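# Free jammed pouch from laminator and lay it flat

## Task

Pull the stuck laminating pouch out of the laminator and leave it lying flat, entirely on the tabletop, with no part resting on or tucked beneath the laminator and a good distance from the laminator's power cord. The rollers stay locked except while the RELEASE key is being pressed and held. At the end the laminator must stand upright and sit wholly on the table, the grippers must have let go and pulled away, and everything must stay put without the robot supporting it.

## Robot and tools

Robot: two arms, left_arm and right_arm, mounted on opposite sides of the table; left_arm's base is on the +y side. The names do not tell you which side of a picture an arm appears on. Each arm has six joints (waist, shoulder, elbow, wrist pitch, wrist yaw, wrist roll) and a two-finger gripper. A gripper's fingers extend along its own +x axis and close along its y axis; the reported hand point sits between the pads, roughly 3 to 4 cm short of the fingertips.

Scene frame: origin at the table centre, +z up, tabletop at z = +0.020 m. Hand positions are in metres, orientations as quaternions in w,x,y,z order, velocities in m/s and rad/s. Printed hand positions can be somewhat off, worse when an arm is stretched far.

execute_actions, argument actions: a list holding one action, one wait, or nothing. An empty list only reports the current state. Optional pictures (true/false) controls whether camera images come back. A refused call moves nothing.
- Action: {"rows": [...], "steps": n}, n from 1 to 15 (default 15), each step lasting 1/30 s. Up to 15 rows; row k is used on step k and the final row is reused for any remaining steps.
- Each row is a single flat list of 14 numbers, each in [-1, 1], covering both arms even if only one moves: left_arm's six joint values then its gripper opening, followed by right_arm's six joint values and opening.
- Joint values are offsets, not poses. They are measured from the joint angles printed in the most recent result that lists them (or, before any such result, and for later calls within the same reply, from where the arm is when the action begins), never from the previous row. Scale: 1.0 equals 0.9615 rad for waist, shoulder and elbow, 1.713 rad for wrist pitch, 1.767 for wrist yaw, 1.728 for wrist roll. So a row of zeros drags the arm back to the reference angles; it is not a pause.
- Joint ranges in radians: waist -3.054..3.054, shoulder 0.000..3.142, elbow 0.000..2.356, wrist pitch -1.571..1.571, wrist yaw -1.571..1.571, wrist roll -3.142..3.142. Requests more than 0.010 rad beyond a range end are refused; true ends may differ by up to 0.010 rad, and over-requests are clipped, sometimes reported as "joint sent to its limit" (possibly referring to an earlier motion). No such message does not prove there is room left.
- Gripper opening is absolute, not an offset: +1 fully open (pads 0.088 m apart), empty fingers touch near -0.80, values down to -1 change nothing further. Closing fully takes at least about 0.5 s.
- Wait: {"steps": n} with no rows, n up to 300; it returns once n steps have elapsed since the previous result, and your reply time is included.

Motion limits: each joint's target is held within a fixed margin of its measured angle per step (0.211 rad waist/shoulder/elbow, 0.213 pitch, 0.267 yaw, 0.228 roll), and targets that would move a hand over 70 mm from where it is are pulled back, so big moves take several calls. Friction can leave joints short of the command, especially at long reach, and tiny changes may not happen; check the printed joint angles after moving.

Between calls the arms keep heading to the last row's target until they have essentially stopped or a step is HELD; then only a fresh action moves them further. Fingers already moving finish their motion.

Result lines: the state line per arm (hand pose and velocities); Joint positions and Joint velocities, one block per arm with the six joints then the pad gap in metres; grip_measured, the finger opening on the same scale you command; joint torques (total drive output, offset and noisy, not a clean contact signal). "joint command not followed" means a clearance check altered or blocked joint targets on some steps; HELD marks steps where your row was partly or wholly not sent. MOTOR HOT appears from 50 °C; at 95 °C an OVER-TEMPERATURE FAULT holds the arm, and if it stays hot for a while the arm loses power and goes limp. A TORQUE FAULT (contact torque reaching a joint's load limit) freezes that arm for 10 s and drops the rest of the call. Load limits in N m: waist 16.6, shoulder 20.6, elbow 20.5, wrist pitch 5.42, wrist yaw 5.4, wrist roll 5.07; carried weight adds to them.

Grasping: to hold something, command an opening clearly lower than grip_measured; a bigger gap means a firmer squeeze. Readings may be off by about 1 mm per gripper. Pads push up to roughly 34 N, but snapping shut quickly can press harder and even spring the fingers open.

zoom_image: camera (cam_head_left, cam_head_right, cam_left_wrist, cam_right_wrist, all 504x504) and region [x0, y0, x1, y1] in pixels from the top-left, no larger than 504 by 504; returns a magnified crop of that camera's newest image.

finished_scene: scene, the integer number of the scene being closed. It is final and reports whether the goal was met; answering without any tool call also ends things.

Avoid: arms colliding or pushing on each other (mounts included), anything leaving the table, dropping or slamming objects, and hard shoves. The laminator must stay upright. Hold RELEASE down while pulling the pouch, then set the pouch flat away from the cord, open the grippers and back off. Quick, smooth, low-effort motion is preferred, and the simulation keeps running while you write.

Each tool is called as name(argument=value, ...) on one line, values as JSON.

## Session

execute_actions(actions=[])

Scene clock: 0.00 s of 5200.00 s.
left_arm: end_effector_position=(-0.0078, +0.4105, +0.2169) grip_measured=+0.831 end_effector_quat_wxyz=(-0.070, +0.701, -0.073, -0.706) end_effector_velocity=(+0.003, +0.000, -0.001) end_effector_angular_velocity=(-0.007, -0.008, +0.000) | right_arm: end_effector_position=(+0.0149, -0.4753, +0.1850) grip_measured=+0.855 end_effector_quat_wxyz=(+0.715, -0.282, +0.589, +0.251) end_effector_velocity=(-0.001, -0.000, +0.000) end_effector_angular_velocity=(-0.007, +0.012, -0.016)
Joint positions: left_arm=[-1.339  1.039  0.728 -1.252 -0.003  0.3    0.08 ] | right_arm=[ 1.375  1.365  0.789 -1.178  0.008  2.473  0.081]
Joint velocities: left_arm=[-0.007 -0.007 -0.007 -0.007 -0.007 -0.007 -0.   ] | right_arm=[-0.007 -0.007 -0.002  0.007 -0.007  0.007 -0.   ]
Joint torques (N m, as the arm reports them, + toward a larger angle): no reading
Motor temperatures (°C, as the motors report them): left_arm=[28 31 32 32 32 32] | right_arm=[29 29 29 30 29 32]
Heat: left arm: hottest elbow 32 °C (+0.0 °C/min); right arm: hottest wrist roll 32 °C (+0.0 °C/min).

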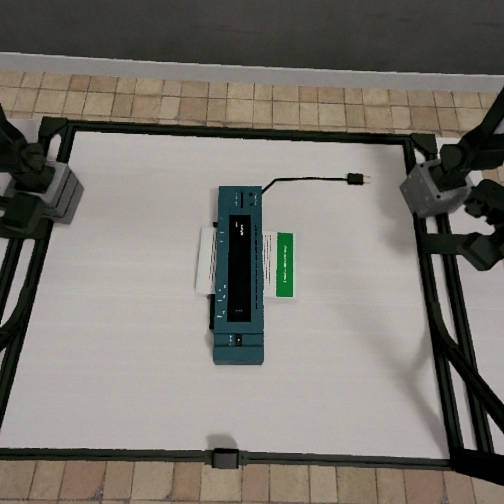

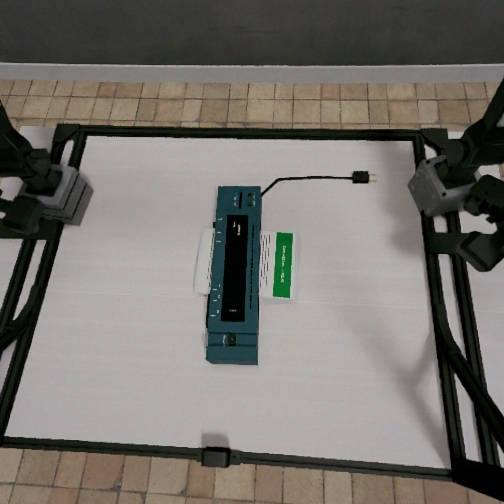

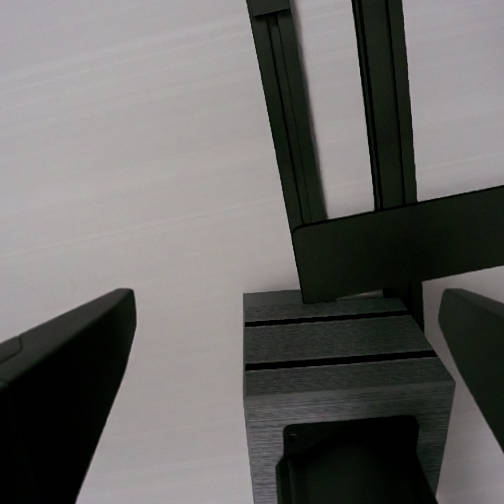

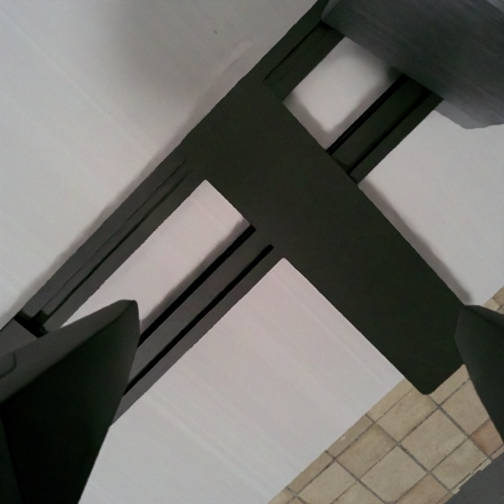

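zoom_image(camera="cam_head_left", region=[170, 160, 380, 370])

zoom_image(camera="cam_head_right", region=[180, 280, 300, 380])

zoom_image(camera="cam_head_left", region=[190, 175, 310, 275])

Region (170, 160, 380, 370) of cam_head_left's 504x504 image, scaled by 2.400, with more detail than that image has.

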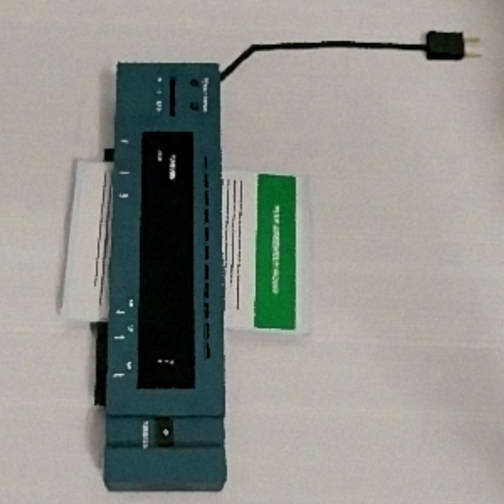

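Region (180, 280, 300, 380) of cam_head_right's 504x504 image, scaled by 4.200, with more detail than that image has.

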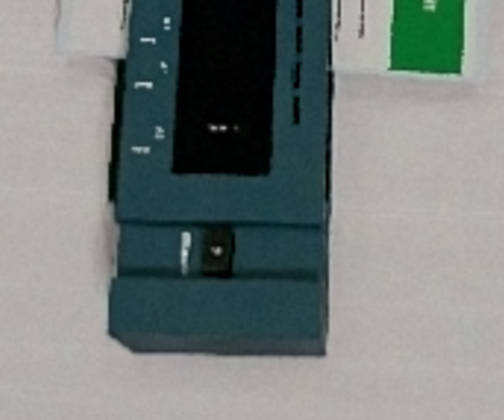

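Region (190, 175, 310, 275) of cam_head_left's 504x504 image, scaled by 4.200, with more detail than that image has.

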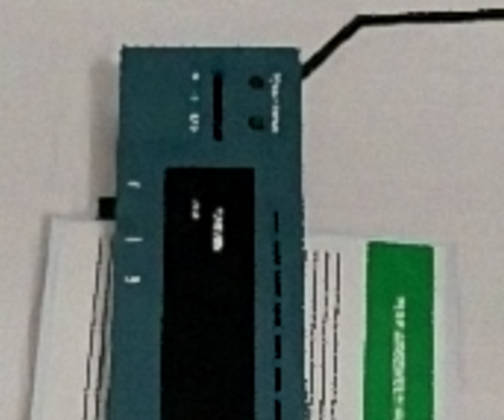

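execute_actions(actions=[{"rows":[[1,0.42,0.42,0.1,0,-0.17,1, -1,0.2,0.42,0,0,-1,1]],"steps":15}], pictures=false)

execute_actions(actions=[{"steps":40}])

Scene clock: 21.97 s of 5200.00 s.
left_arm: end_effector_position=(-0.0304, +0.2022, +0.2547) grip_measured=+0.993 end_effector_quat_wxyz=(+0.345, +0.573, +0.285, -0.686) end_effector_velocity=(+0.391, -0.292, +0.006) end_effector_angular_velocity=(-0.053, -0.052, +1.782) | right_arm: end_effector_position=(-0.0133, -0.2679, +0.2370) grip_measured=+1.000 end_effector_quat_wxyz=(+0.638, -0.296, +0.637, +0.315) end_effector_velocity=(+0.281, +0.275, -0.005) end_effector_angular_velocity=(+0.069, -0.160, +0.695)
Joint positions: left_arm=[-0.494  1.432  1.123 -1.08  -0.002  0.014  0.088] | right_arm=[ 0.491  1.553  1.181 -1.175  0.012  1.47   0.088]
Joint velocities: left_arm=[ 1.731  0.012  0.032 -0.007 -0.081 -0.037 -0.   ] | right_arm=[-1.389  0.017 -0.002 -0.022  0.11  -2.088  0.   ]
Joint torques (N m, as the arm reports them, + toward a larger angle): left_arm=[-0.94 -4.42  7.81  0.36  0.04 -0.17] | right_arm=[ 1.9  -4.18  6.05  0.33 -0.17 -0.17]
Motor temperatures (°C, as the motors report them): left_arm=[28 31 35 32 32 32] | right_arm=[29 30 31 30 29 32]
Heat: left arm: hottest elbow 35 °C (+8.2 °C/min); right arm: hottest wrist roll 32 °C (+0.0 °C/min).
Steps of this call (steps 1 to 90: nothing new was sent; then 18.47 s passed at rest; steps 91 to 105: all 15 steps of this action). Readings (joint positions):
91: left_arm=[-1.317 1.064 0.751 -1.246 0.005 0.264] | right_arm=[1.345 1.398 0.820 -1.201 -0.005 2.415]
92: left_arm=[-1.269 1.106 0.788 -1.204 0.005 0.209] | right_arm=[1.283 1.444 0.871 -1.197 -0.002 2.348]
94: left_arm=[-1.169 1.214 0.896 -1.133 0.005 0.119] | right_arm=[1.168 1.518 0.984 -1.167 0.002 2.221]
98: left_arm=[-0.940 1.388 1.083 -1.082 0.004 0.037] | right_arm=[0.932 1.544 1.149 -1.171 0.004 1.958]
105: the state above

Scene clock: 23.30 s of 5200.00 s.
left_arm: end_effector_position=(-0.0039, +0.1850, +0.2548) grip_measured=+0.994 end_effector_quat_wxyz=(+0.385, +0.556, +0.316, -0.665) end_effector_velocity=(-0.000, -0.001, +0.000) end_effector_angular_velocity=(-0.009, -0.001, +0.006) | right_arm: end_effector_position=(+0.0017, -0.2546, +0.2369) grip_measured=+1.000 end_effector_quat_wxyz=(+0.511, -0.485, +0.503, +0.500) end_effector_velocity=(+0.001, -0.002, -0.001) end_effector_angular_velocity=(-0.014, -0.003, +0.005)
Joint positions: left_arm=[-0.382  1.433  1.124 -1.08  -0.006  0.012  0.088] | right_arm=[ 0.416  1.553  1.181 -1.177  0.01   0.748  0.088]
Joint velocities: left_arm=[-0.002 -0.002 -0.002  0.007 -0.007 -0.007 -0.   ] | right_arm=[-0.002  0.002 -0.002 -0.007 -0.007 -0.007  0.   ]
Joint torques (N m, as the arm reports them, + toward a larger angle): left_arm=[ 0.29 -4.3   7.95  0.42  0.12 -0.18] | right_arm=[-0.19 -4.1   6.12  0.5   0.   -0.15]
Motor temperatures (°C, as the motors report them): left_arm=[28 32 35 32 32 32] | right_arm=[29 30 31 30 29 32]
Heat: left arm: hottest elbow 35 °C (+7.7 °C/min); right arm: hottest wrist roll 32 °C (+0.0 °C/min).
Steps of this call (steps 1 to 30: the robot went on to your last target; steps 31 to 40: nothing new was sent). Readings (joint positions):
1: left_arm=[-0.444 1.433 1.124 -1.080 -0.006 0.013] | right_arm=[0.454 1.553 1.181 -1.176 0.014 1.401]
2: left_arm=[-0.411 1.433 1.124 -1.080 -0.008 0.012] | right_arm=[0.432 1.553 1.181 -1.176 0.014 1.331]
4: left_arm=[-0.384 1.433 1.124 -1.080 -0.008 0.012] | right_arm=[0.418 1.553 1.181 -1.177 0.012 1.191]
8: left_arm=[-0.382 1.433 1.124 -1.080 -0.006 0.012] | right_arm=[0.417 1.553 1.181 -1.177 0.010 0.912]
40: the state above
All arms were judged still, so your last target was given up. Only a new action makes them travel on or press farther. Fingers that are still opening or closing keep moving.

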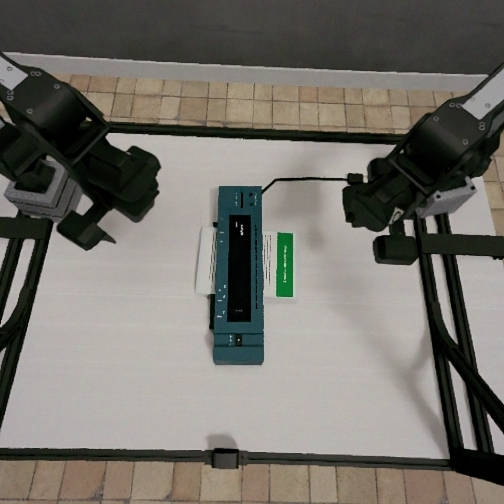

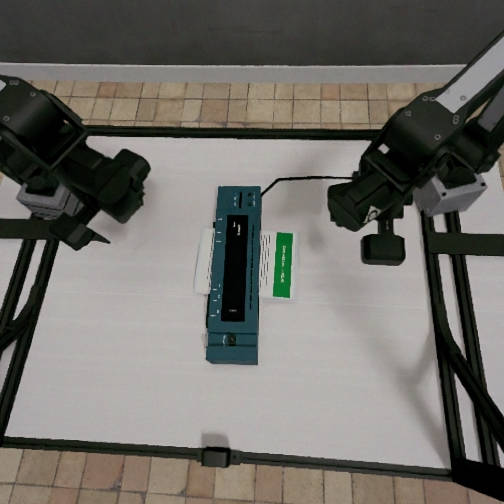

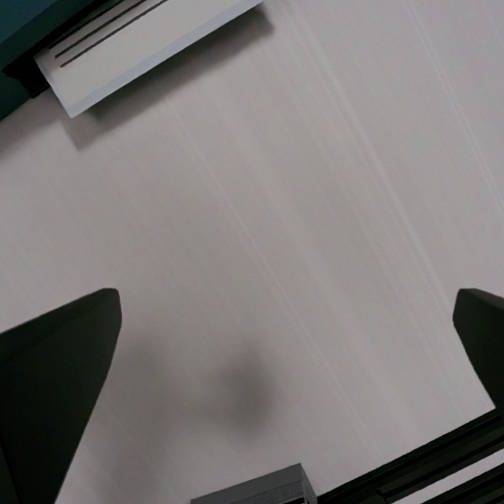

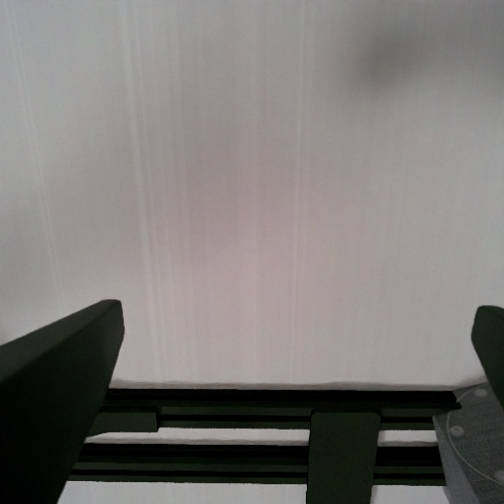

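execute_actions(actions=[{"rows":[[-0.105,0.96,1,0,0,0,-0.9, 0.172,0,0,1,0.383,-0.988,0.2]],"steps":15}], pictures=false)

execute_actions(actions=[{"steps":25}])

Scene clock: 48.33 s of 5200.00 s.
left_arm: end_effector_position=(-0.1559, +0.0189, +0.2175) grip_measured=-0.762 end_effector_quat_wxyz=(+0.363, +0.545, +0.274, -0.705) end_effector_velocity=(-0.105, -0.151, -0.253) end_effector_angular_velocity=(+0.142, -0.125, +0.010) | right_arm: end_effector_position=(-0.0854, -0.1191, +0.3508) grip_measured=+0.202 end_effector_quat_wxyz=(+0.556, -0.374, -0.107, +0.734) end_effector_velocity=(-0.147, +0.130, +0.307) end_effector_angular_velocity=(+1.491, -0.361, +0.842)
Joint positions: left_arm=[-0.483  2.262  2.021 -1.069 -0.006  0.012  0.002] | right_arm=[ 0.579  1.556  1.176 -0.208  0.678 -0.292  0.049]
Joint velocities: left_arm=[-0.002  1.101  0.877  0.037 -0.022 -0.007 -0.175] | right_arm=[ 0.002 -0.002 -0.002  1.971  0.066 -2.073 -0.001]
Joint torques (N m, as the arm reports them, + toward a larger angle): left_arm=[ -0.04 -10.46   6.79  -0.29   0.     0.  ] | right_arm=[ 0.22 -5.79  6.55  1.79  0.34 -0.14]
Motor temperatures (°C, as the motors report them): left_arm=[28 32 37 32 32 32] | right_arm=[29 32 33 31 29 32]
Heat: left arm: hottest elbow 37 °C (+6.2 °C/min); right arm: hottest elbow 33 °C (+1.2 °C/min).
Steps of this call (steps 1 to 90: nothing new was sent; then 21.53 s passed at rest; steps 91 to 105: all 15 steps of this action). Readings (joint positions):
91: left_arm=[-0.390 1.465 1.157 -1.104 -0.010 0.012] | right_arm=[0.436 1.553 1.179 -1.141 0.082 0.691]
92: left_arm=[-0.412 1.514 1.215 -1.104 -0.011 0.012] | right_arm=[0.478 1.553 1.176 -1.065 0.171 0.617]
94: left_arm=[-0.455 1.638 1.351 -1.069 -0.007 0.012] | right_arm=[0.548 1.556 1.176 -0.928 0.324 0.476]
98: left_arm=[-0.482 1.876 1.609 -1.079 -0.006 0.012] | right_arm=[0.579 1.556 1.176 -0.668 0.598 0.197]
105: the state above

Scene clock: 49.17 s of 5200.00 s.
left_arm: end_effector_position=(-0.1611, +0.0117, +0.1930) grip_measured=-0.802 end_effector_quat_wxyz=(+0.357, +0.558, +0.280, -0.695) end_effector_velocity=(+0.000, +0.001, +0.002) end_effector_angular_velocity=(-0.003, -0.009, -0.008) | right_arm: end_effector_position=(-0.1062, -0.1014, +0.4831) grip_measured=+0.200 end_effector_quat_wxyz=(+0.598, -0.221, -0.355, +0.684) end_effector_velocity=(+0.000, -0.000, +0.001) end_effector_angular_velocity=(+0.012, -0.031, +0.000)
Joint positions: left_arm=[-0.483  2.349  2.08  -1.08  -0.006  0.012  0.   ] | right_arm=[ 0.579  1.552  1.176  0.534  0.685 -0.957  0.049]
Joint velocities: left_arm=[-0.002 -0.002  0.002 -0.007 -0.007  0.007  0.   ] | right_arm=[-0.002 -0.002 -0.002  0.007 -0.007 -0.037 -0.   ]
Joint torques (N m, as the arm reports them, + toward a larger angle): left_arm=[ -0.05 -11.53   7.63   0.52   0.     0.  ] | right_arm=[ 0.15 -5.46  6.6   1.83  0.03 -0.11]
Motor temperatures (°C, as the motors report them): left_arm=[28 33 37 32 32 32] | right_arm=[29 32 33 31 29 32]
Heat: left arm: hottest elbow 37 °C (+6.1 °C/min); right arm: hottest elbow 33 °C (+1.2 °C/min).
Steps of this call (steps 1 to 25: the robot went on to your last target). Readings (joint positions):
1: left_arm=[-0.483 2.292 2.040 -1.072 -0.006 0.012] | right_arm=[0.579 1.556 1.176 -0.142 0.680 -0.363]
2: left_arm=[-0.483 2.314 2.050 -1.077 -0.006 0.012] | right_arm=[0.579 1.556 1.176 -0.077 0.681 -0.432]
4: left_arm=[-0.483 2.340 2.058 -1.080 -0.006 0.012] | right_arm=[0.579 1.556 1.176 0.053 0.683 -0.572]
8: left_arm=[-0.483 2.349 2.069 -1.080 -0.006 0.012] | right_arm=[0.579 1.556 1.176 0.315 0.683 -0.838]
25: the state above

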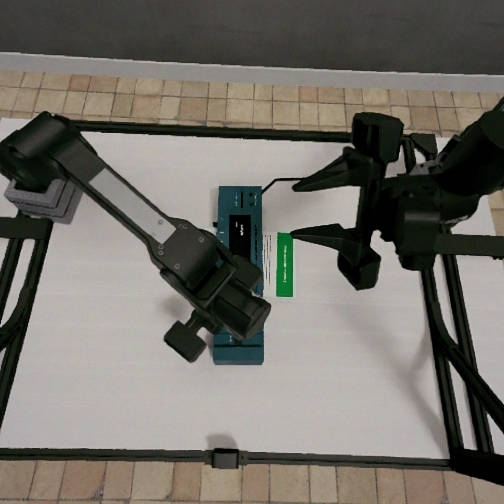

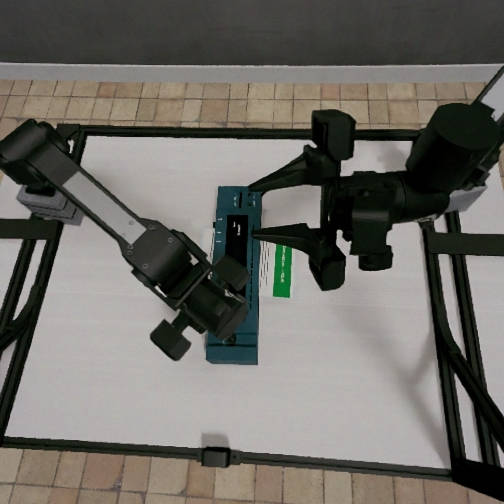

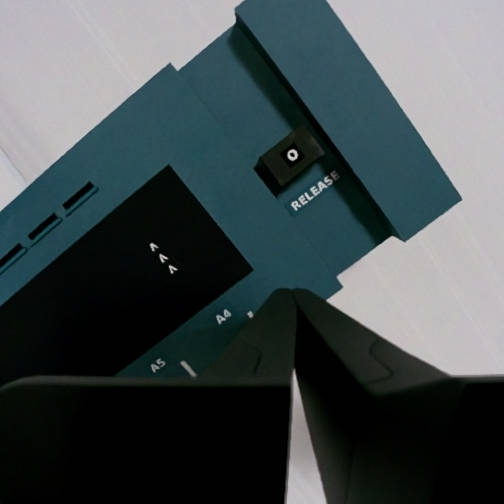

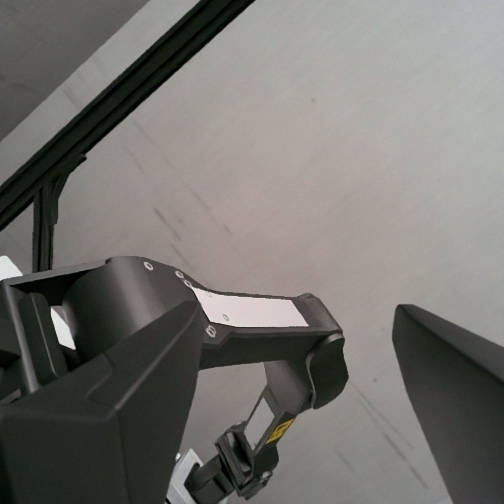

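execute_actions(actions=[{"rows":[[0,0,0,0,0,0,-0.9, 0,0.1,-0.3,0.03,0,0,0.2],[0,0,0,0,0,0,-0.9, 0,0.1,-0.3,0.03,0,0,0.2],[0,0,0,0,0,0,-0.9, 0,0.1,-0.4,0.05,0,0,0.2],[0,0,0,0,0,0,-0.9, 0,0.15,-0.4,0.06,0,0,0.2],[0,0,0,0,0,0,-0.9, 0,0.2,-0.5,0.08,0,0,0.2],[0,0,0,0,0,0,-0.9, 0,0.25,-0.55,0.1,0,0,0.2],[0,0,0,0,0,0,-0.9, 0,0.3,-0.6,0.128,0,0,0.2],[0,0,0,0,0,0,-0.9, 0,0.35,-0.65,0.128,0,0,0.2],[0,0,0,0,0,0,-0.9, 0,0.4,-0.7,0.128,0,0,0.2],[0,0,0,0,0,0,-0.9, 0,0.44,-0.75,0.128,0,0,0.2],[0,0,0,0,0,0,-0.9, 0,0.474,-0.788,0.128,0,0,0.2]],"steps":15}], pictures=false)

execute_actions(actions=[{"steps":15}])

Scene clock: 54.73 s of 5200.00 s.
left_arm: end_effector_position=(-0.1611, +0.0117, +0.1930) grip_measured=-0.802 end_effector_quat_wxyz=(+0.357, +0.558, +0.280, -0.695) end_effector_velocity=(-0.003, +0.000, +0.001) end_effector_angular_velocity=(-0.001, +0.011, +0.003) | right_arm: end_effector_position=(-0.0992, -0.1072, +0.2183) grip_measured=+0.200 end_effector_quat_wxyz=(+0.467, -0.452, -0.349, +0.675) end_effector_velocity=(+0.179, -0.147, -0.588) end_effector_angular_velocity=(-0.942, -1.132, +0.002)
Joint positions: left_arm=[-0.483  2.349  2.08  -1.08  -0.006  0.012  0.   ] | right_arm=[ 0.579  1.88   0.788  0.716  0.685 -0.957  0.049]
Joint velocities: left_arm=[-0.002 -0.002 -0.002  0.007  0.007 -0.007  0.   ] | right_arm=[-0.002  0.725 -0.935  0.183 -0.007  0.007 -0.   ]
Joint torques (N m, as the arm reports them, + toward a larger angle): left_arm=[ -0.06 -12.24   6.99   0.53  -0.02   0.  ] | right_arm=[-0.01 -5.79  3.05  1.95  0.15  0.02]
Motor temperatures (°C, as the motors report them): left_arm=[28 35 37 32 32 32] | right_arm=[29 32 34 32 29 32]
Heat: left arm: hottest elbow 37 °C (+5.5 °C/min); right arm: hottest elbow 34 °C (+2.2 °C/min).
Steps of this call (steps 1 to 30: the robot went on to your last target; steps 31 to 90: nothing new was sent; then 2.07 s passed at rest; steps 91 to 105: all 15 steps of this action). Readings (joint positions):
91: left_arm=[-0.483 2.349 2.080 -1.080 -0.006 0.012] | right_arm=[0.579 1.558 1.162 0.550 0.685 -0.957]
92: left_arm=[-0.483 2.349 2.080 -1.080 -0.006 0.012] | right_arm=[0.579 1.561 1.139 0.563 0.685 -0.957]
94: left_arm=[-0.483 2.349 2.080 -1.080 -0.006 0.012] | right_arm=[0.579 1.577 1.083 0.582 0.685 -0.957]
98: left_arm=[-0.483 2.349 2.080 -1.080 -0.006 0.012] | right_arm=[0.579 1.683 0.975 0.647 0.685 -0.957]
105: the state above

Scene clock: 55.23 s of 5200.00 s.
left_arm: end_effector_position=(-0.1611, +0.0117, +0.1930) grip_measured=-0.802 end_effector_quat_wxyz=(+0.357, +0.558, +0.280, -0.695) end_effector_velocity=(-0.001, +0.003, -0.002) end_effector_angular_velocity=(+0.013, -0.003, -0.011) | right_arm: end_effector_position=(-0.0020, -0.1872, +0.0812) grip_measured=+0.200 end_effector_quat_wxyz=(+0.329, -0.626, -0.325, +0.628) end_effector_velocity=(+0.001, +0.001, +0.001) end_effector_angular_velocity=(+0.003, -0.023, +0.005)
Joint positions: left_arm=[-0.483  2.349  2.08  -1.08  -0.006  0.012  0.   ] | right_arm=[ 0.579  2.008  0.422  0.754  0.685 -0.957  0.049]
Joint velocities: left_arm=[-0.002  0.002 -0.002 -0.007  0.007  0.007  0.   ] | right_arm=[-0.002 -0.002  0.002 -0.007  0.007 -0.022 -0.   ]
Joint torques (N m, as the arm reports them, + toward a larger angle): left_arm=[ -0.06 -12.24   6.98   0.53  -0.02   0.  ] | right_arm=[ 0.   -4.68  2.01  1.42  0.3   0.02]
Motor temperatures (°C, as the motors report them): left_arm=[28 35 37 32 32 32] | right_arm=[29 32 34 32 29 32]
Heat: left arm: hottest elbow 37 °C (+5.4 °C/min); right arm: hottest elbow 34 °C (+2.2 °C/min).
Steps of this call (steps 1 to 15: the robot went on to your last target). Readings (joint positions):
1: left_arm=[-0.483 2.349 2.080 -1.080 -0.006 0.012] | right_arm=[0.579 1.903 0.756 0.722 0.685 -0.957]
2: left_arm=[-0.483 2.349 2.080 -1.080 -0.006 0.012] | right_arm=[0.579 1.923 0.720 0.727 0.685 -0.957]
4: left_arm=[-0.483 2.349 2.080 -1.080 -0.006 0.012] | right_arm=[0.579 1.954 0.640 0.735 0.685 -0.957]
8: left_arm=[-0.483 2.349 2.080 -1.080 -0.006 0.012] | right_arm=[0.579 1.994 0.473 0.743 0.685 -0.957]
15: the state above

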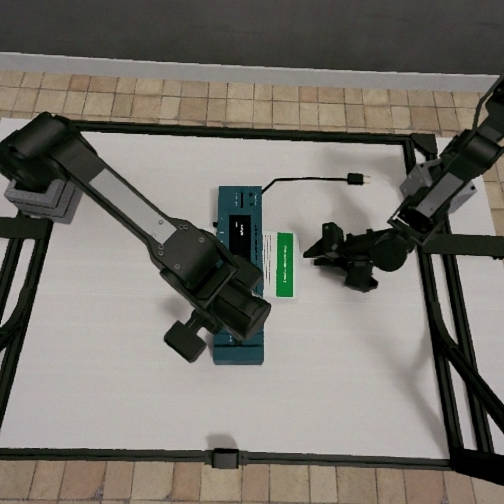

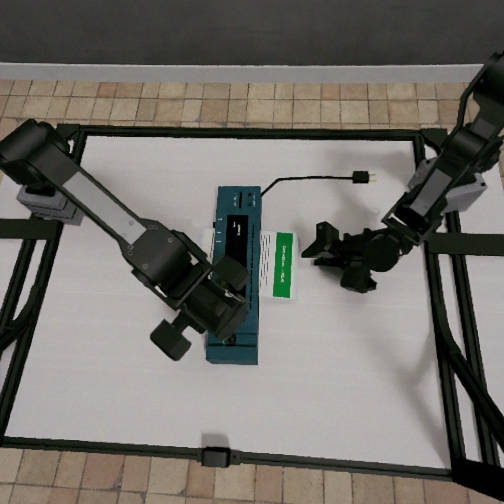

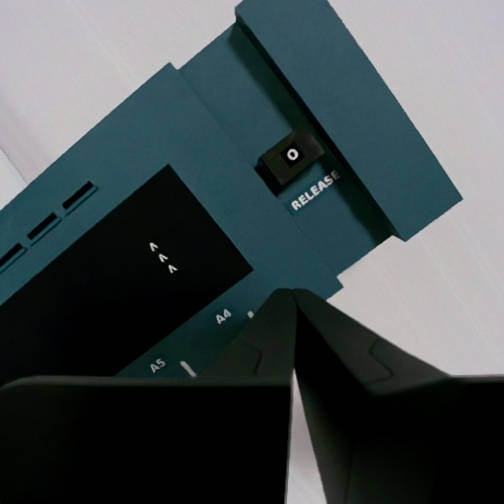

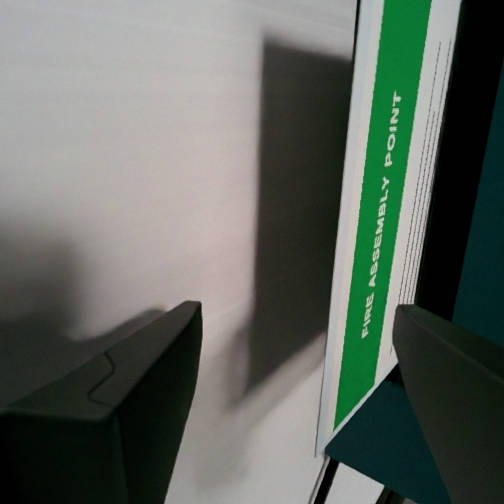

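execute_actions(actions=[{"rows":[[-0.008,0.04,0.021,0.04,0,0,-0.9, 0.01,0.04,0.02,0.05,0.02,-0.015,0],[-0.008,0.04,0.021,0.04,0,0,-0.9, 0.01,0.04,0.02,0.05,0.02,-0.015,0],[-0.008,0.04,0.021,0.072,0,0,-0.9, 0.01,0.06,0.02,0.08,0.02,-0.015,0],[-0.008,0.07,0.021,0.072,0,0,-0.9, 0.019,0.09,0.028,0.104,0.035,-0.029,-0.15],[-0.008,0.098,0.021,0.072,0,0,-0.9, 0.019,0.127,0.028,0.104,0.035,-0.029,-0.15]],"steps":15}])

Scene clock: 73.83 s of 5200.00 s.
left_arm: end_effector_position=(-0.1780, -0.0079, +0.1638) grip_measured=-0.802 end_effector_quat_wxyz=(+0.363, +0.539, +0.269, -0.711) end_effector_velocity=(-0.003, -0.003, +0.002) end_effector_angular_velocity=(-0.031, -0.006, -0.008) | right_arm: end_effector_position=(-0.0116, -0.1768, +0.0833) grip_measured=-0.148 end_effector_quat_wxyz=(+0.362, -0.607, -0.355, +0.612) end_effector_velocity=(+0.002, -0.002, -0.001) end_effector_angular_velocity=(+0.002, -0.011, +0.001)
Joint positions: left_arm=[-0.487  2.432  2.098 -0.959 -0.006  0.012  0.   ] | right_arm=[ 0.597  2.107  0.444  0.933  0.752 -1.009  0.032]
Joint velocities: left_arm=[-0.007 -0.002 -0.002  0.022 -0.022  0.007  0.   ] | right_arm=[ 0.002  0.002 -0.007  0.007  0.007 -0.007 -0.001]
Joint torques (N m, as the arm reports them, + toward a larger angle): left_arm=[ -0.34 -11.53   7.29   0.77  -0.02   0.  ] | right_arm=[ 0.04 -2.63  2.47  1.39  0.1   0.09]
Motor temperatures (°C, as the motors report them): left_arm=[28 40 38 32 32 32] | right_arm=[29 33 32 33 29 32]
Heat: left arm: hottest shoulder 40 °C (+6.0 °C/min); right arm: hottest shoulder 33 °C (+1.0 °C/min).
Steps of this call (steps 1 to 15: the robot went on to your last target; steps 16 to 90: nothing new was sent; then 15.10 s passed at rest; steps 91 to 105: all 15 steps of this action). Readings (joint positions):
91: left_arm=[-0.483 2.350 2.080 -1.069 -0.006 0.012] | right_arm=[0.580 2.014 0.422 0.771 0.692 -0.961]
92: left_arm=[-0.483 2.354 2.083 -1.046 -0.006 0.012] | right_arm=[0.582 2.022 0.423 0.794 0.701 -0.966]
94: left_arm=[-0.484 2.364 2.088 -0.998 -0.006 0.012] | right_arm=[0.585 2.047 0.429 0.856 0.717 -0.979]
98: left_arm=[-0.487 2.401 2.098 -0.966 -0.006 0.012] | right_arm=[0.596 2.100 0.443 0.918 0.745 -1.004]
105: the state above

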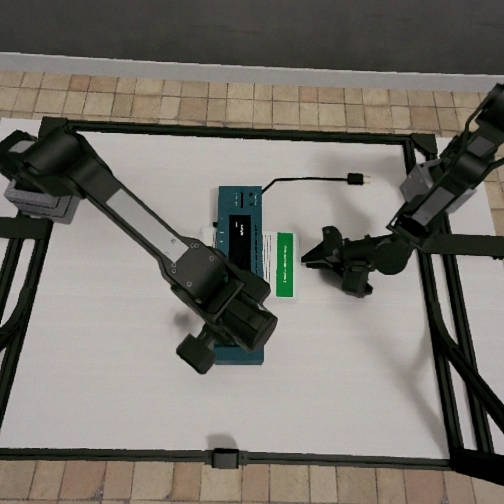

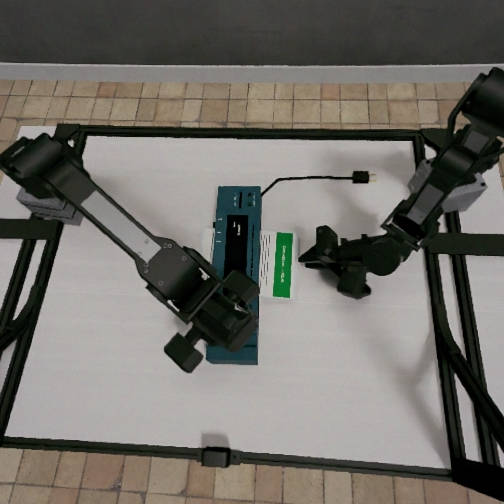

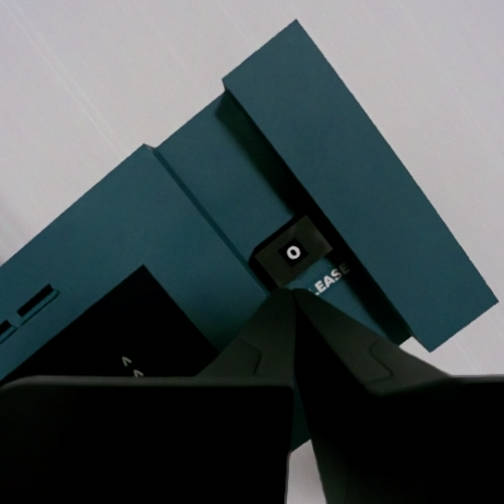

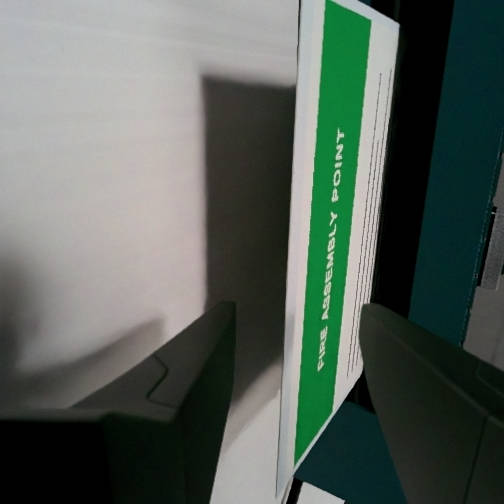

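execute_actions(actions=[{"rows":[[-0.01,0.02,0,0.01,0,0,-0.9, 0,-0.06,0.02,0,0,0,-0.15],[-0.01,0.02,0,0.01,0,0,-0.9, 0,-0.113,0.04,-0.03,0,0,-0.15],[-0.01,0.03,0,0.015,0,0,-0.9, -0.02,-0.113,0.06,-0.06,-0.02,0.01,-0.15],[-0.01,0.04,0,0.02,0,0,-0.9, -0.03,-0.113,0.06,-0.1,-0.04,0.02,-0.15],[-0.01,0.05,0,0.026,0,0,-0.9, -0.045,-0.113,0.06,-0.14,-0.064,0.033,-0.15],[-0.01,0.065,0.003,0.026,0,0,-0.9, -0.045,-0.113,0.06,-0.182,-0.064,0.033,-0.15]],"steps":15}])

Scene clock: 88.13 s of 5200.00 s.
left_arm: end_effector_position=(-0.1847, -0.0116, +0.1500) grip_measured=-0.802 end_effector_quat_wxyz=(+0.363, +0.536, +0.265, -0.715) end_effector_velocity=(-0.004, -0.000, +0.002) end_effector_angular_velocity=(-0.013, +0.003, +0.002) | right_arm: end_effector_position=(-0.0103, -0.1771, +0.0785) grip_measured=-0.150 end_effector_quat_wxyz=(+0.308, -0.638, -0.311, +0.633) end_effector_velocity=(+0.007, -0.006, -0.009) end_effector_angular_velocity=(-0.056, -0.045, +0.011)
Joint positions: left_arm=[-0.494  2.464  2.098 -0.916 -0.007  0.012  0.   ] | right_arm=[ 0.556  2.004  0.5    0.625  0.642 -0.956  0.032]
Joint velocities: left_arm=[-0.007 -0.002  0.002  0.007 -0.007 -0.007  0.   ] | right_arm=[-0.007 -0.002 -0.002 -0.066 -0.022 -0.007 -0.   ]
Joint torques (N m, as the arm reports them, + toward a larger angle): left_arm=[-0.34 -9.54  7.37  0.74  0.    0.  ] | right_arm=[-0.2  -5.63  2.73  1.48  0.23  0.12]
Motor temperatures (°C, as the motors report them): left_arm=[28 43 38 32 32 32] | right_arm=[29 32 32 33 29 32]
Heat: left arm: hottest shoulder 43 °C (+8.0 °C/min); right arm: hottest wrist pitch 33 °C (+1.0 °C/min).
Steps of this call (steps 1 to 15: the robot went on to your last target; steps 16 to 90: nothing new was sent; then 10.80 s passed at rest; steps 91 to 105: all 15 steps of this action). Readings (joint positions):
91: left_arm=[-0.487 2.432 2.098 -0.955 -0.006 0.012] | right_arm=[0.597 2.098 0.445 0.932 0.752 -1.010]
92: left_arm=[-0.488 2.432 2.098 -0.951 -0.006 0.012] | right_arm=[0.597 2.082 0.448 0.914 0.751 -1.010]
94: left_arm=[-0.490 2.435 2.098 -0.940 -0.006 0.012] | right_arm=[0.589 2.041 0.466 0.859 0.727 -0.998]
98: left_arm=[-0.494 2.455 2.098 -0.918 -0.007 0.012] | right_arm=[0.561 2.004 0.500 0.682 0.659 -0.964]
105: the state above

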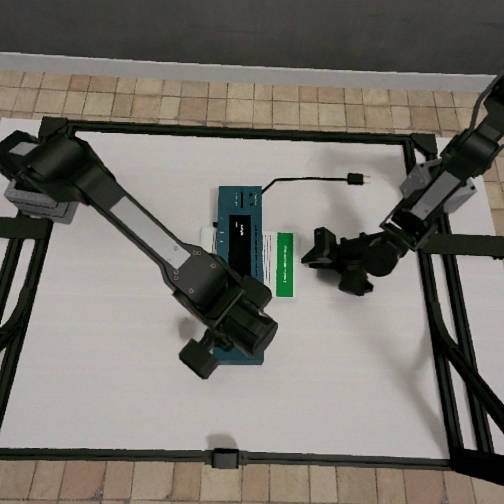

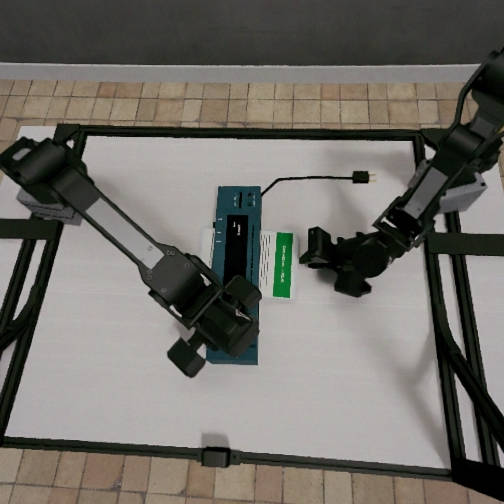

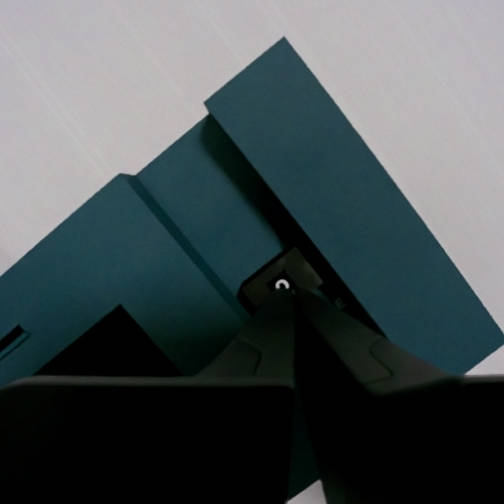

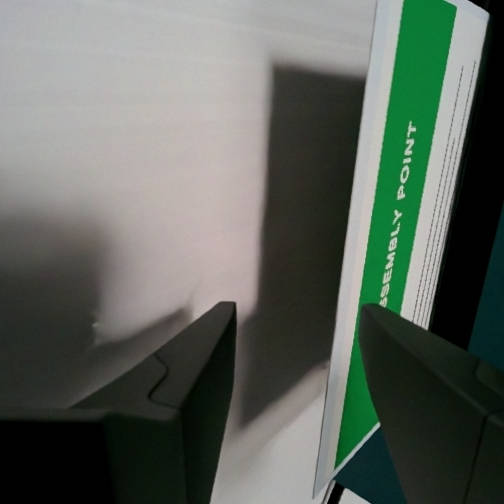

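execute_actions(actions=[{"rows":[[0,0.02,0,0,0,0,-0.9, -0.02,0.009,0.02,0,-0.008,-0.01,-0.15],[0,0.02,0,0,0,0,-0.9, -0.02,0.009,0.02,0,-0.008,-0.01,-0.15],[0,0.03,0,0,0,0,-0.9, -0.04,0.018,0.04,0,-0.015,-0.019,-0.15],[0,0.03,0,0,0,0,-0.9, -0.04,0.018,0.04,0,-0.015,-0.019,-0.15],[0,0.04,0,0.01,0,0,-0.9, -0.06,0.027,0.06,0,-0.023,-0.029,-0.15],[0,0.04,0,0.01,0,0,-0.9, -0.06,0.027,0.06,0,-0.023,-0.029,-0.15],[0,0.05,0,0.01,0,0,-0.9, -0.08,0.035,0.08,0,-0.03,-0.038,-0.15],[0,0.05,0,0.01,0,0,-0.9, -0.08,0.035,0.08,0,-0.03,-0.038,-0.15],[0,0.05,0,0.01,0,0,-0.9, -0.1,0.044,0.1,0,-0.038,-0.048,-0.15],[0,0.05,0,0.01,0,0,-0.9, -0.1,0.044,0.1,0,-0.038,-0.048,-0.15],[0,0.05,0,0.01,0,0,-0.9, -0.121,0.053,0.12,0,-0.045,-0.057,-0.15]],"steps":15}])

Scene clock: 95.47 s of 5200.00 s.
left_arm: end_effector_position=(-0.1851, -0.0119, +0.1480) grip_measured=-0.802 end_effector_quat_wxyz=(+0.363, +0.536, +0.265, -0.715) end_effector_velocity=(+0.003, +0.005, -0.002) end_effector_angular_velocity=(+0.021, -0.016, +0.021) | right_arm: end_effector_position=(-0.0096, -0.1365, +0.0822) grip_measured=-0.150 end_effector_quat_wxyz=(+0.313, -0.636, -0.308, +0.635) end_effector_velocity=(+0.004, +0.018, +0.000) end_effector_angular_velocity=(-0.017, -0.028, +0.024)
Joint positions: left_arm=[-0.494  2.469  2.099 -0.912 -0.007  0.012  0.   ] | right_arm=[ 0.444  2.044  0.602  0.624  0.569 -1.047  0.032]
Joint velocities: left_arm=[-0.002 -0.002 -0.007 -0.022 -0.007 -0.022  0.   ] | right_arm=[-0.061  0.012  0.046 -0.022 -0.051 -0.081  0.   ]
Joint torques (N m, as the arm reports them, + toward a larger angle): left_arm=[-0.06 -8.12  7.01  1.72 -0.03  0.  ] | right_arm=[ 0.02 -4.49  3.63  1.59  0.14 -0.09]
Motor temperatures (°C, as the motors report them): left_arm=[28 42 38 33 32 32] | right_arm=[29 33 32 33 29 32]
Heat: left arm: hottest shoulder 42 °C (+6.1 °C/min); right arm: hottest shoulder 33 °C (+1.0 °C/min).
Steps of this call (steps 1 to 15: the robot went on to your last target; steps 16 to 90: nothing new was sent; then 3.83 s passed at rest; steps 91 to 105: all 15 steps of this action). Readings (joint positions):
91: left_arm=[-0.494 2.464 2.099 -0.916 -0.007 0.012] | right_arm=[0.554 2.004 0.500 0.623 0.637 -0.957]
92: left_arm=[-0.494 2.464 2.099 -0.916 -0.007 0.012] | right_arm=[0.550 2.004 0.502 0.623 0.635 -0.960]
94: left_arm=[-0.494 2.464 2.099 -0.916 -0.007 0.012] | right_arm=[0.535 2.008 0.513 0.623 0.626 -0.974]
98: left_arm=[-0.494 2.468 2.099 -0.913 -0.007 0.012] | right_arm=[0.498 2.023 0.550 0.623 0.602 -1.005]
105: the state above

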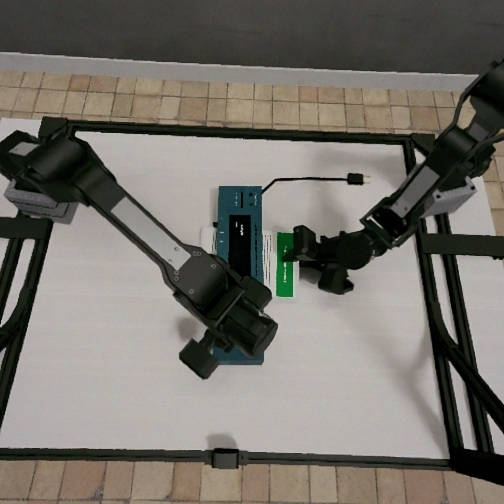

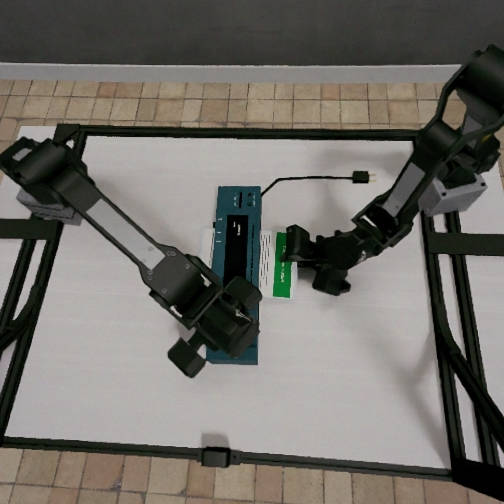

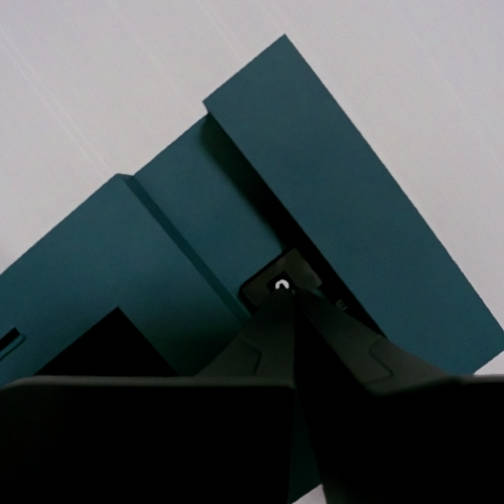

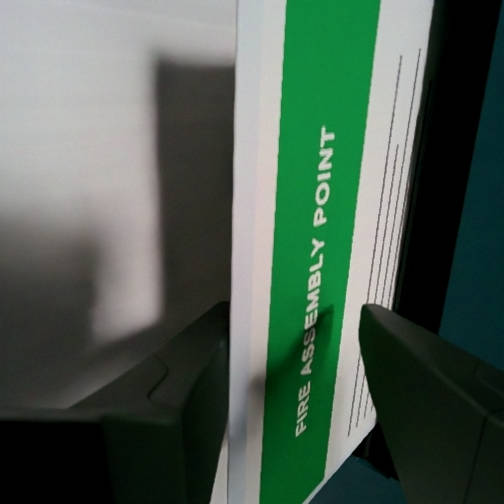

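zoom_image(camera="cam_left_wrist", region=[200, 210, 380, 370])

Region (200, 210, 380, 370) of cam_left_wrist's 504x504 image, scaled by 2.800, with more detail than that image has.

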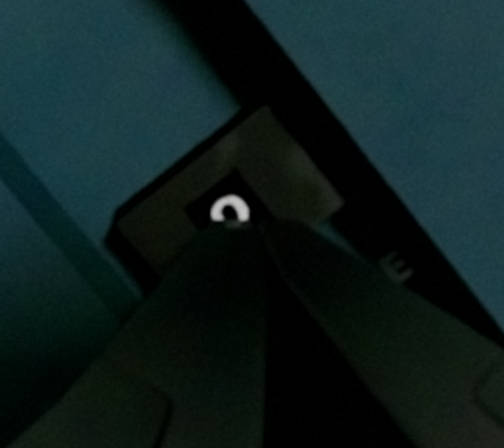

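execute_actions(actions=[{"rows":[[0,-0.04,0,0,0,0,-0.9, 0,0,0,0,0,0,-0.22],[0,-0.04,0,0,0,0,-0.9, 0,0,0,0,0,0,-0.29],[0,-0.04,0,0,0,0,-0.9, 0,0,0,0,0,0,-0.36],[0,-0.04,0,0,0,0,-0.9, 0,0,0,0,0,0,-0.43],[0,-0.04,0,0,0,0.1,-0.9, 0,0,0,0,0,0,-0.5],[0,-0.04,0,0,0,0.2,-0.9, 0,0,0,0,0,0,-0.56],[0,-0.04,0,0,0,0.3,-0.9, 0,0,0,0,0,0,-0.62],[0,-0.04,0,0,0,0.4,-0.9, 0,-0.005,0,0,0,0,-0.68],[0,-0.04,0,0,0,0.54,-0.9, 0,-0.01,0,0,0,0,-0.73],[0,-0.04,0,0,0,0.54,-0.9, 0,-0.01,0,0,0,0,-0.78],[0,-0.04,0,0,0,0.54,-0.9, 0,-0.015,0,0,0,0,-0.83],[0,-0.04,0,0,0,0.54,-0.9, 0,-0.015,0,0,0,0,-0.9],[0,-0.04,0,0,0,0.54,-0.9, 0,-0.02,0,0,0,0,-1]],"steps":15}], pictures=false)

execute_actions(actions=[{"steps":12}])

Scene clock: 103.33 s of 5200.00 s.
left_arm: end_effector_position=(-0.1865, -0.0136, +0.1622) grip_measured=-0.802 end_effector_quat_wxyz=(+0.156, +0.622, -0.013, -0.767) end_effector_velocity=(-0.001, -0.001, -0.002) end_effector_angular_velocity=(-0.372, -0.532, -1.956) | right_arm: end_effector_position=(-0.0096, -0.1332, +0.0888) grip_measured=-0.771 end_effector_quat_wxyz=(+0.326, -0.630, -0.307, +0.634) end_effector_velocity=(-0.004, +0.002, +0.010) end_effector_angular_velocity=(+0.009, +0.012, +0.026)
Joint positions: left_arm=[-0.494  2.442  2.099 -0.911 -0.007  0.737  0.   ] | right_arm=[ 0.442  2.029  0.605  0.627  0.581 -1.038  0.001]
Joint velocities: left_arm=[-0.002  0.002 -0.002  0.007 -0.007  2.059  0.   ] | right_arm=[-0.002 -0.037 -0.002 -0.007 -0.022 -0.022  0.   ]
Joint torques (N m, as the arm reports them, + toward a larger angle): left_arm=[ -0.04 -14.07   7.09   0.56   0.04   0.19] | right_arm=[ 0.15 -5.82  2.84  1.34 -0.16 -0.29]
Motor temperatures (°C, as the motors report them): left_arm=[28 42 38 33 32 32] | right_arm=[29 33 32 34 29 32]
Heat: left arm: hottest shoulder 42 °C (+5.1 °C/min); right arm: hottest wrist pitch 34 °C (+1.0 °C/min).
Steps of this call (steps 1 to 15: the robot went on to your last target; steps 16 to 90: nothing new was sent; then 4.37 s passed at rest; steps 91 to 105: all 15 steps of this action). Readings (joint positions):
91: left_arm=[-0.494 2.465 2.099 -0.911 -0.008 0.012] | right_arm=[0.442 2.046 0.605 0.624 0.565 -1.051]
92: left_arm=[-0.494 2.461 2.099 -0.911 -0.008 0.012] | right_arm=[0.442 2.046 0.605 0.624 0.565 -1.052]
94: left_arm=[-0.494 2.454 2.099 -0.917 -0.008 0.012] | right_arm=[0.442 2.046 0.605 0.624 0.565 -1.051]
98: left_arm=[-0.494 2.442 2.099 -0.909 -0.007 0.255] | right_arm=[0.443 2.046 0.605 0.624 0.567 -1.049]
105: the state above

Scene clock: 103.73 s of 5200.00 s.
left_arm: end_effector_position=(-0.1865, -0.0136, +0.1622) grip_measured=-0.802 end_effector_quat_wxyz=(+0.094, +0.634, -0.090, -0.762) end_effector_velocity=(+0.001, +0.001, +0.003) end_effector_angular_velocity=(-0.003, -0.009, -0.007) | right_arm: end_effector_position=(-0.0098, -0.1332, +0.0891) grip_measured=-0.771 end_effector_quat_wxyz=(+0.327, -0.630, -0.308, +0.634) end_effector_velocity=(-0.001, -0.002, -0.002) end_effector_angular_velocity=(-0.016, +0.001, +0.017)
Joint positions: left_arm=[-0.494  2.442  2.099 -0.911 -0.007  0.937  0.   ] | right_arm=[ 0.442  2.028  0.605  0.627  0.581 -1.038  0.001]
Joint velocities: left_arm=[-0.002 -0.007 -0.002 -0.007 -0.007  0.007  0.   ] | right_arm=[-0.002 -0.002 -0.002 -0.007 -0.022 -0.007 -0.   ]
Joint torques (N m, as the arm reports them, + toward a larger angle): left_arm=[ -0.05 -14.08   7.09   0.54   0.05   0.18] | right_arm=[ 0.13 -5.99  2.84  1.34 -0.17 -0.3 ]
Motor temperatures (°C, as the motors report them): left_arm=[28 42 38 33 32 32] | right_arm=[29 33 32 34 29 32]
Heat: left arm: hottest shoulder 42 °C (+5.0 °C/min); right arm: hottest wrist pitch 34 °C (+1.0 °C/min).
Steps of this call (steps 1 to 12: the robot went on to your last target). Readings (joint positions):
1: left_arm=[-0.494 2.442 2.099 -0.911 -0.007 0.801] | right_arm=[0.442 2.029 0.605 0.627 0.581 -1.038]
2: left_arm=[-0.494 2.442 2.099 -0.911 -0.007 0.847] | right_arm=[0.442 2.029 0.605 0.627 0.581 -1.038]
4: left_arm=[-0.494 2.442 2.099 -0.911 -0.007 0.898] | right_arm=[0.442 2.029 0.605 0.627 0.581 -1.038]
8: left_arm=[-0.494 2.442 2.099 -0.911 -0.007 0.930] | right_arm=[0.442 2.029 0.605 0.627 0.581 -1.038]
12: the state above

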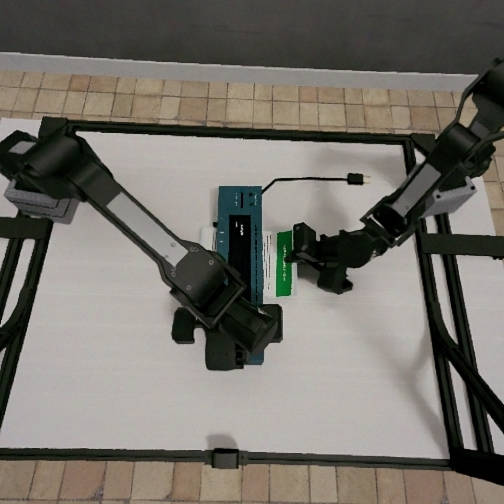

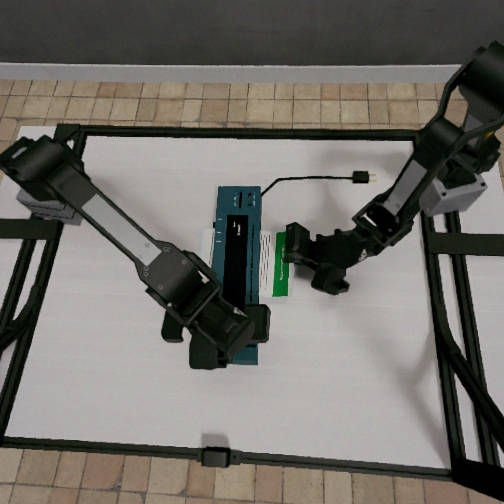

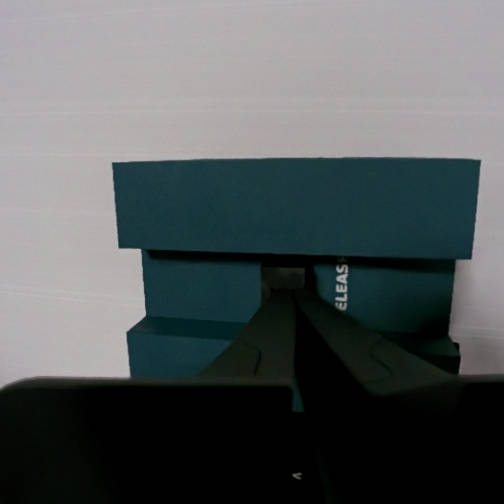

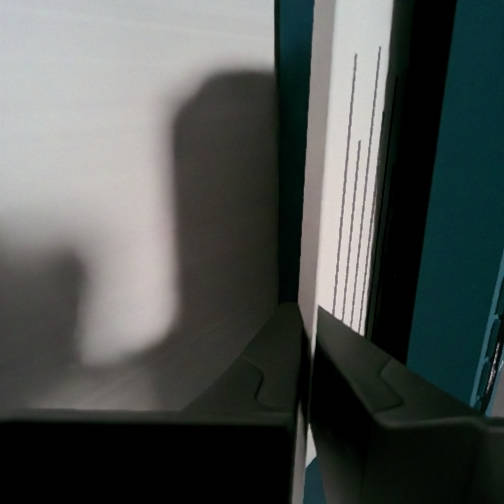

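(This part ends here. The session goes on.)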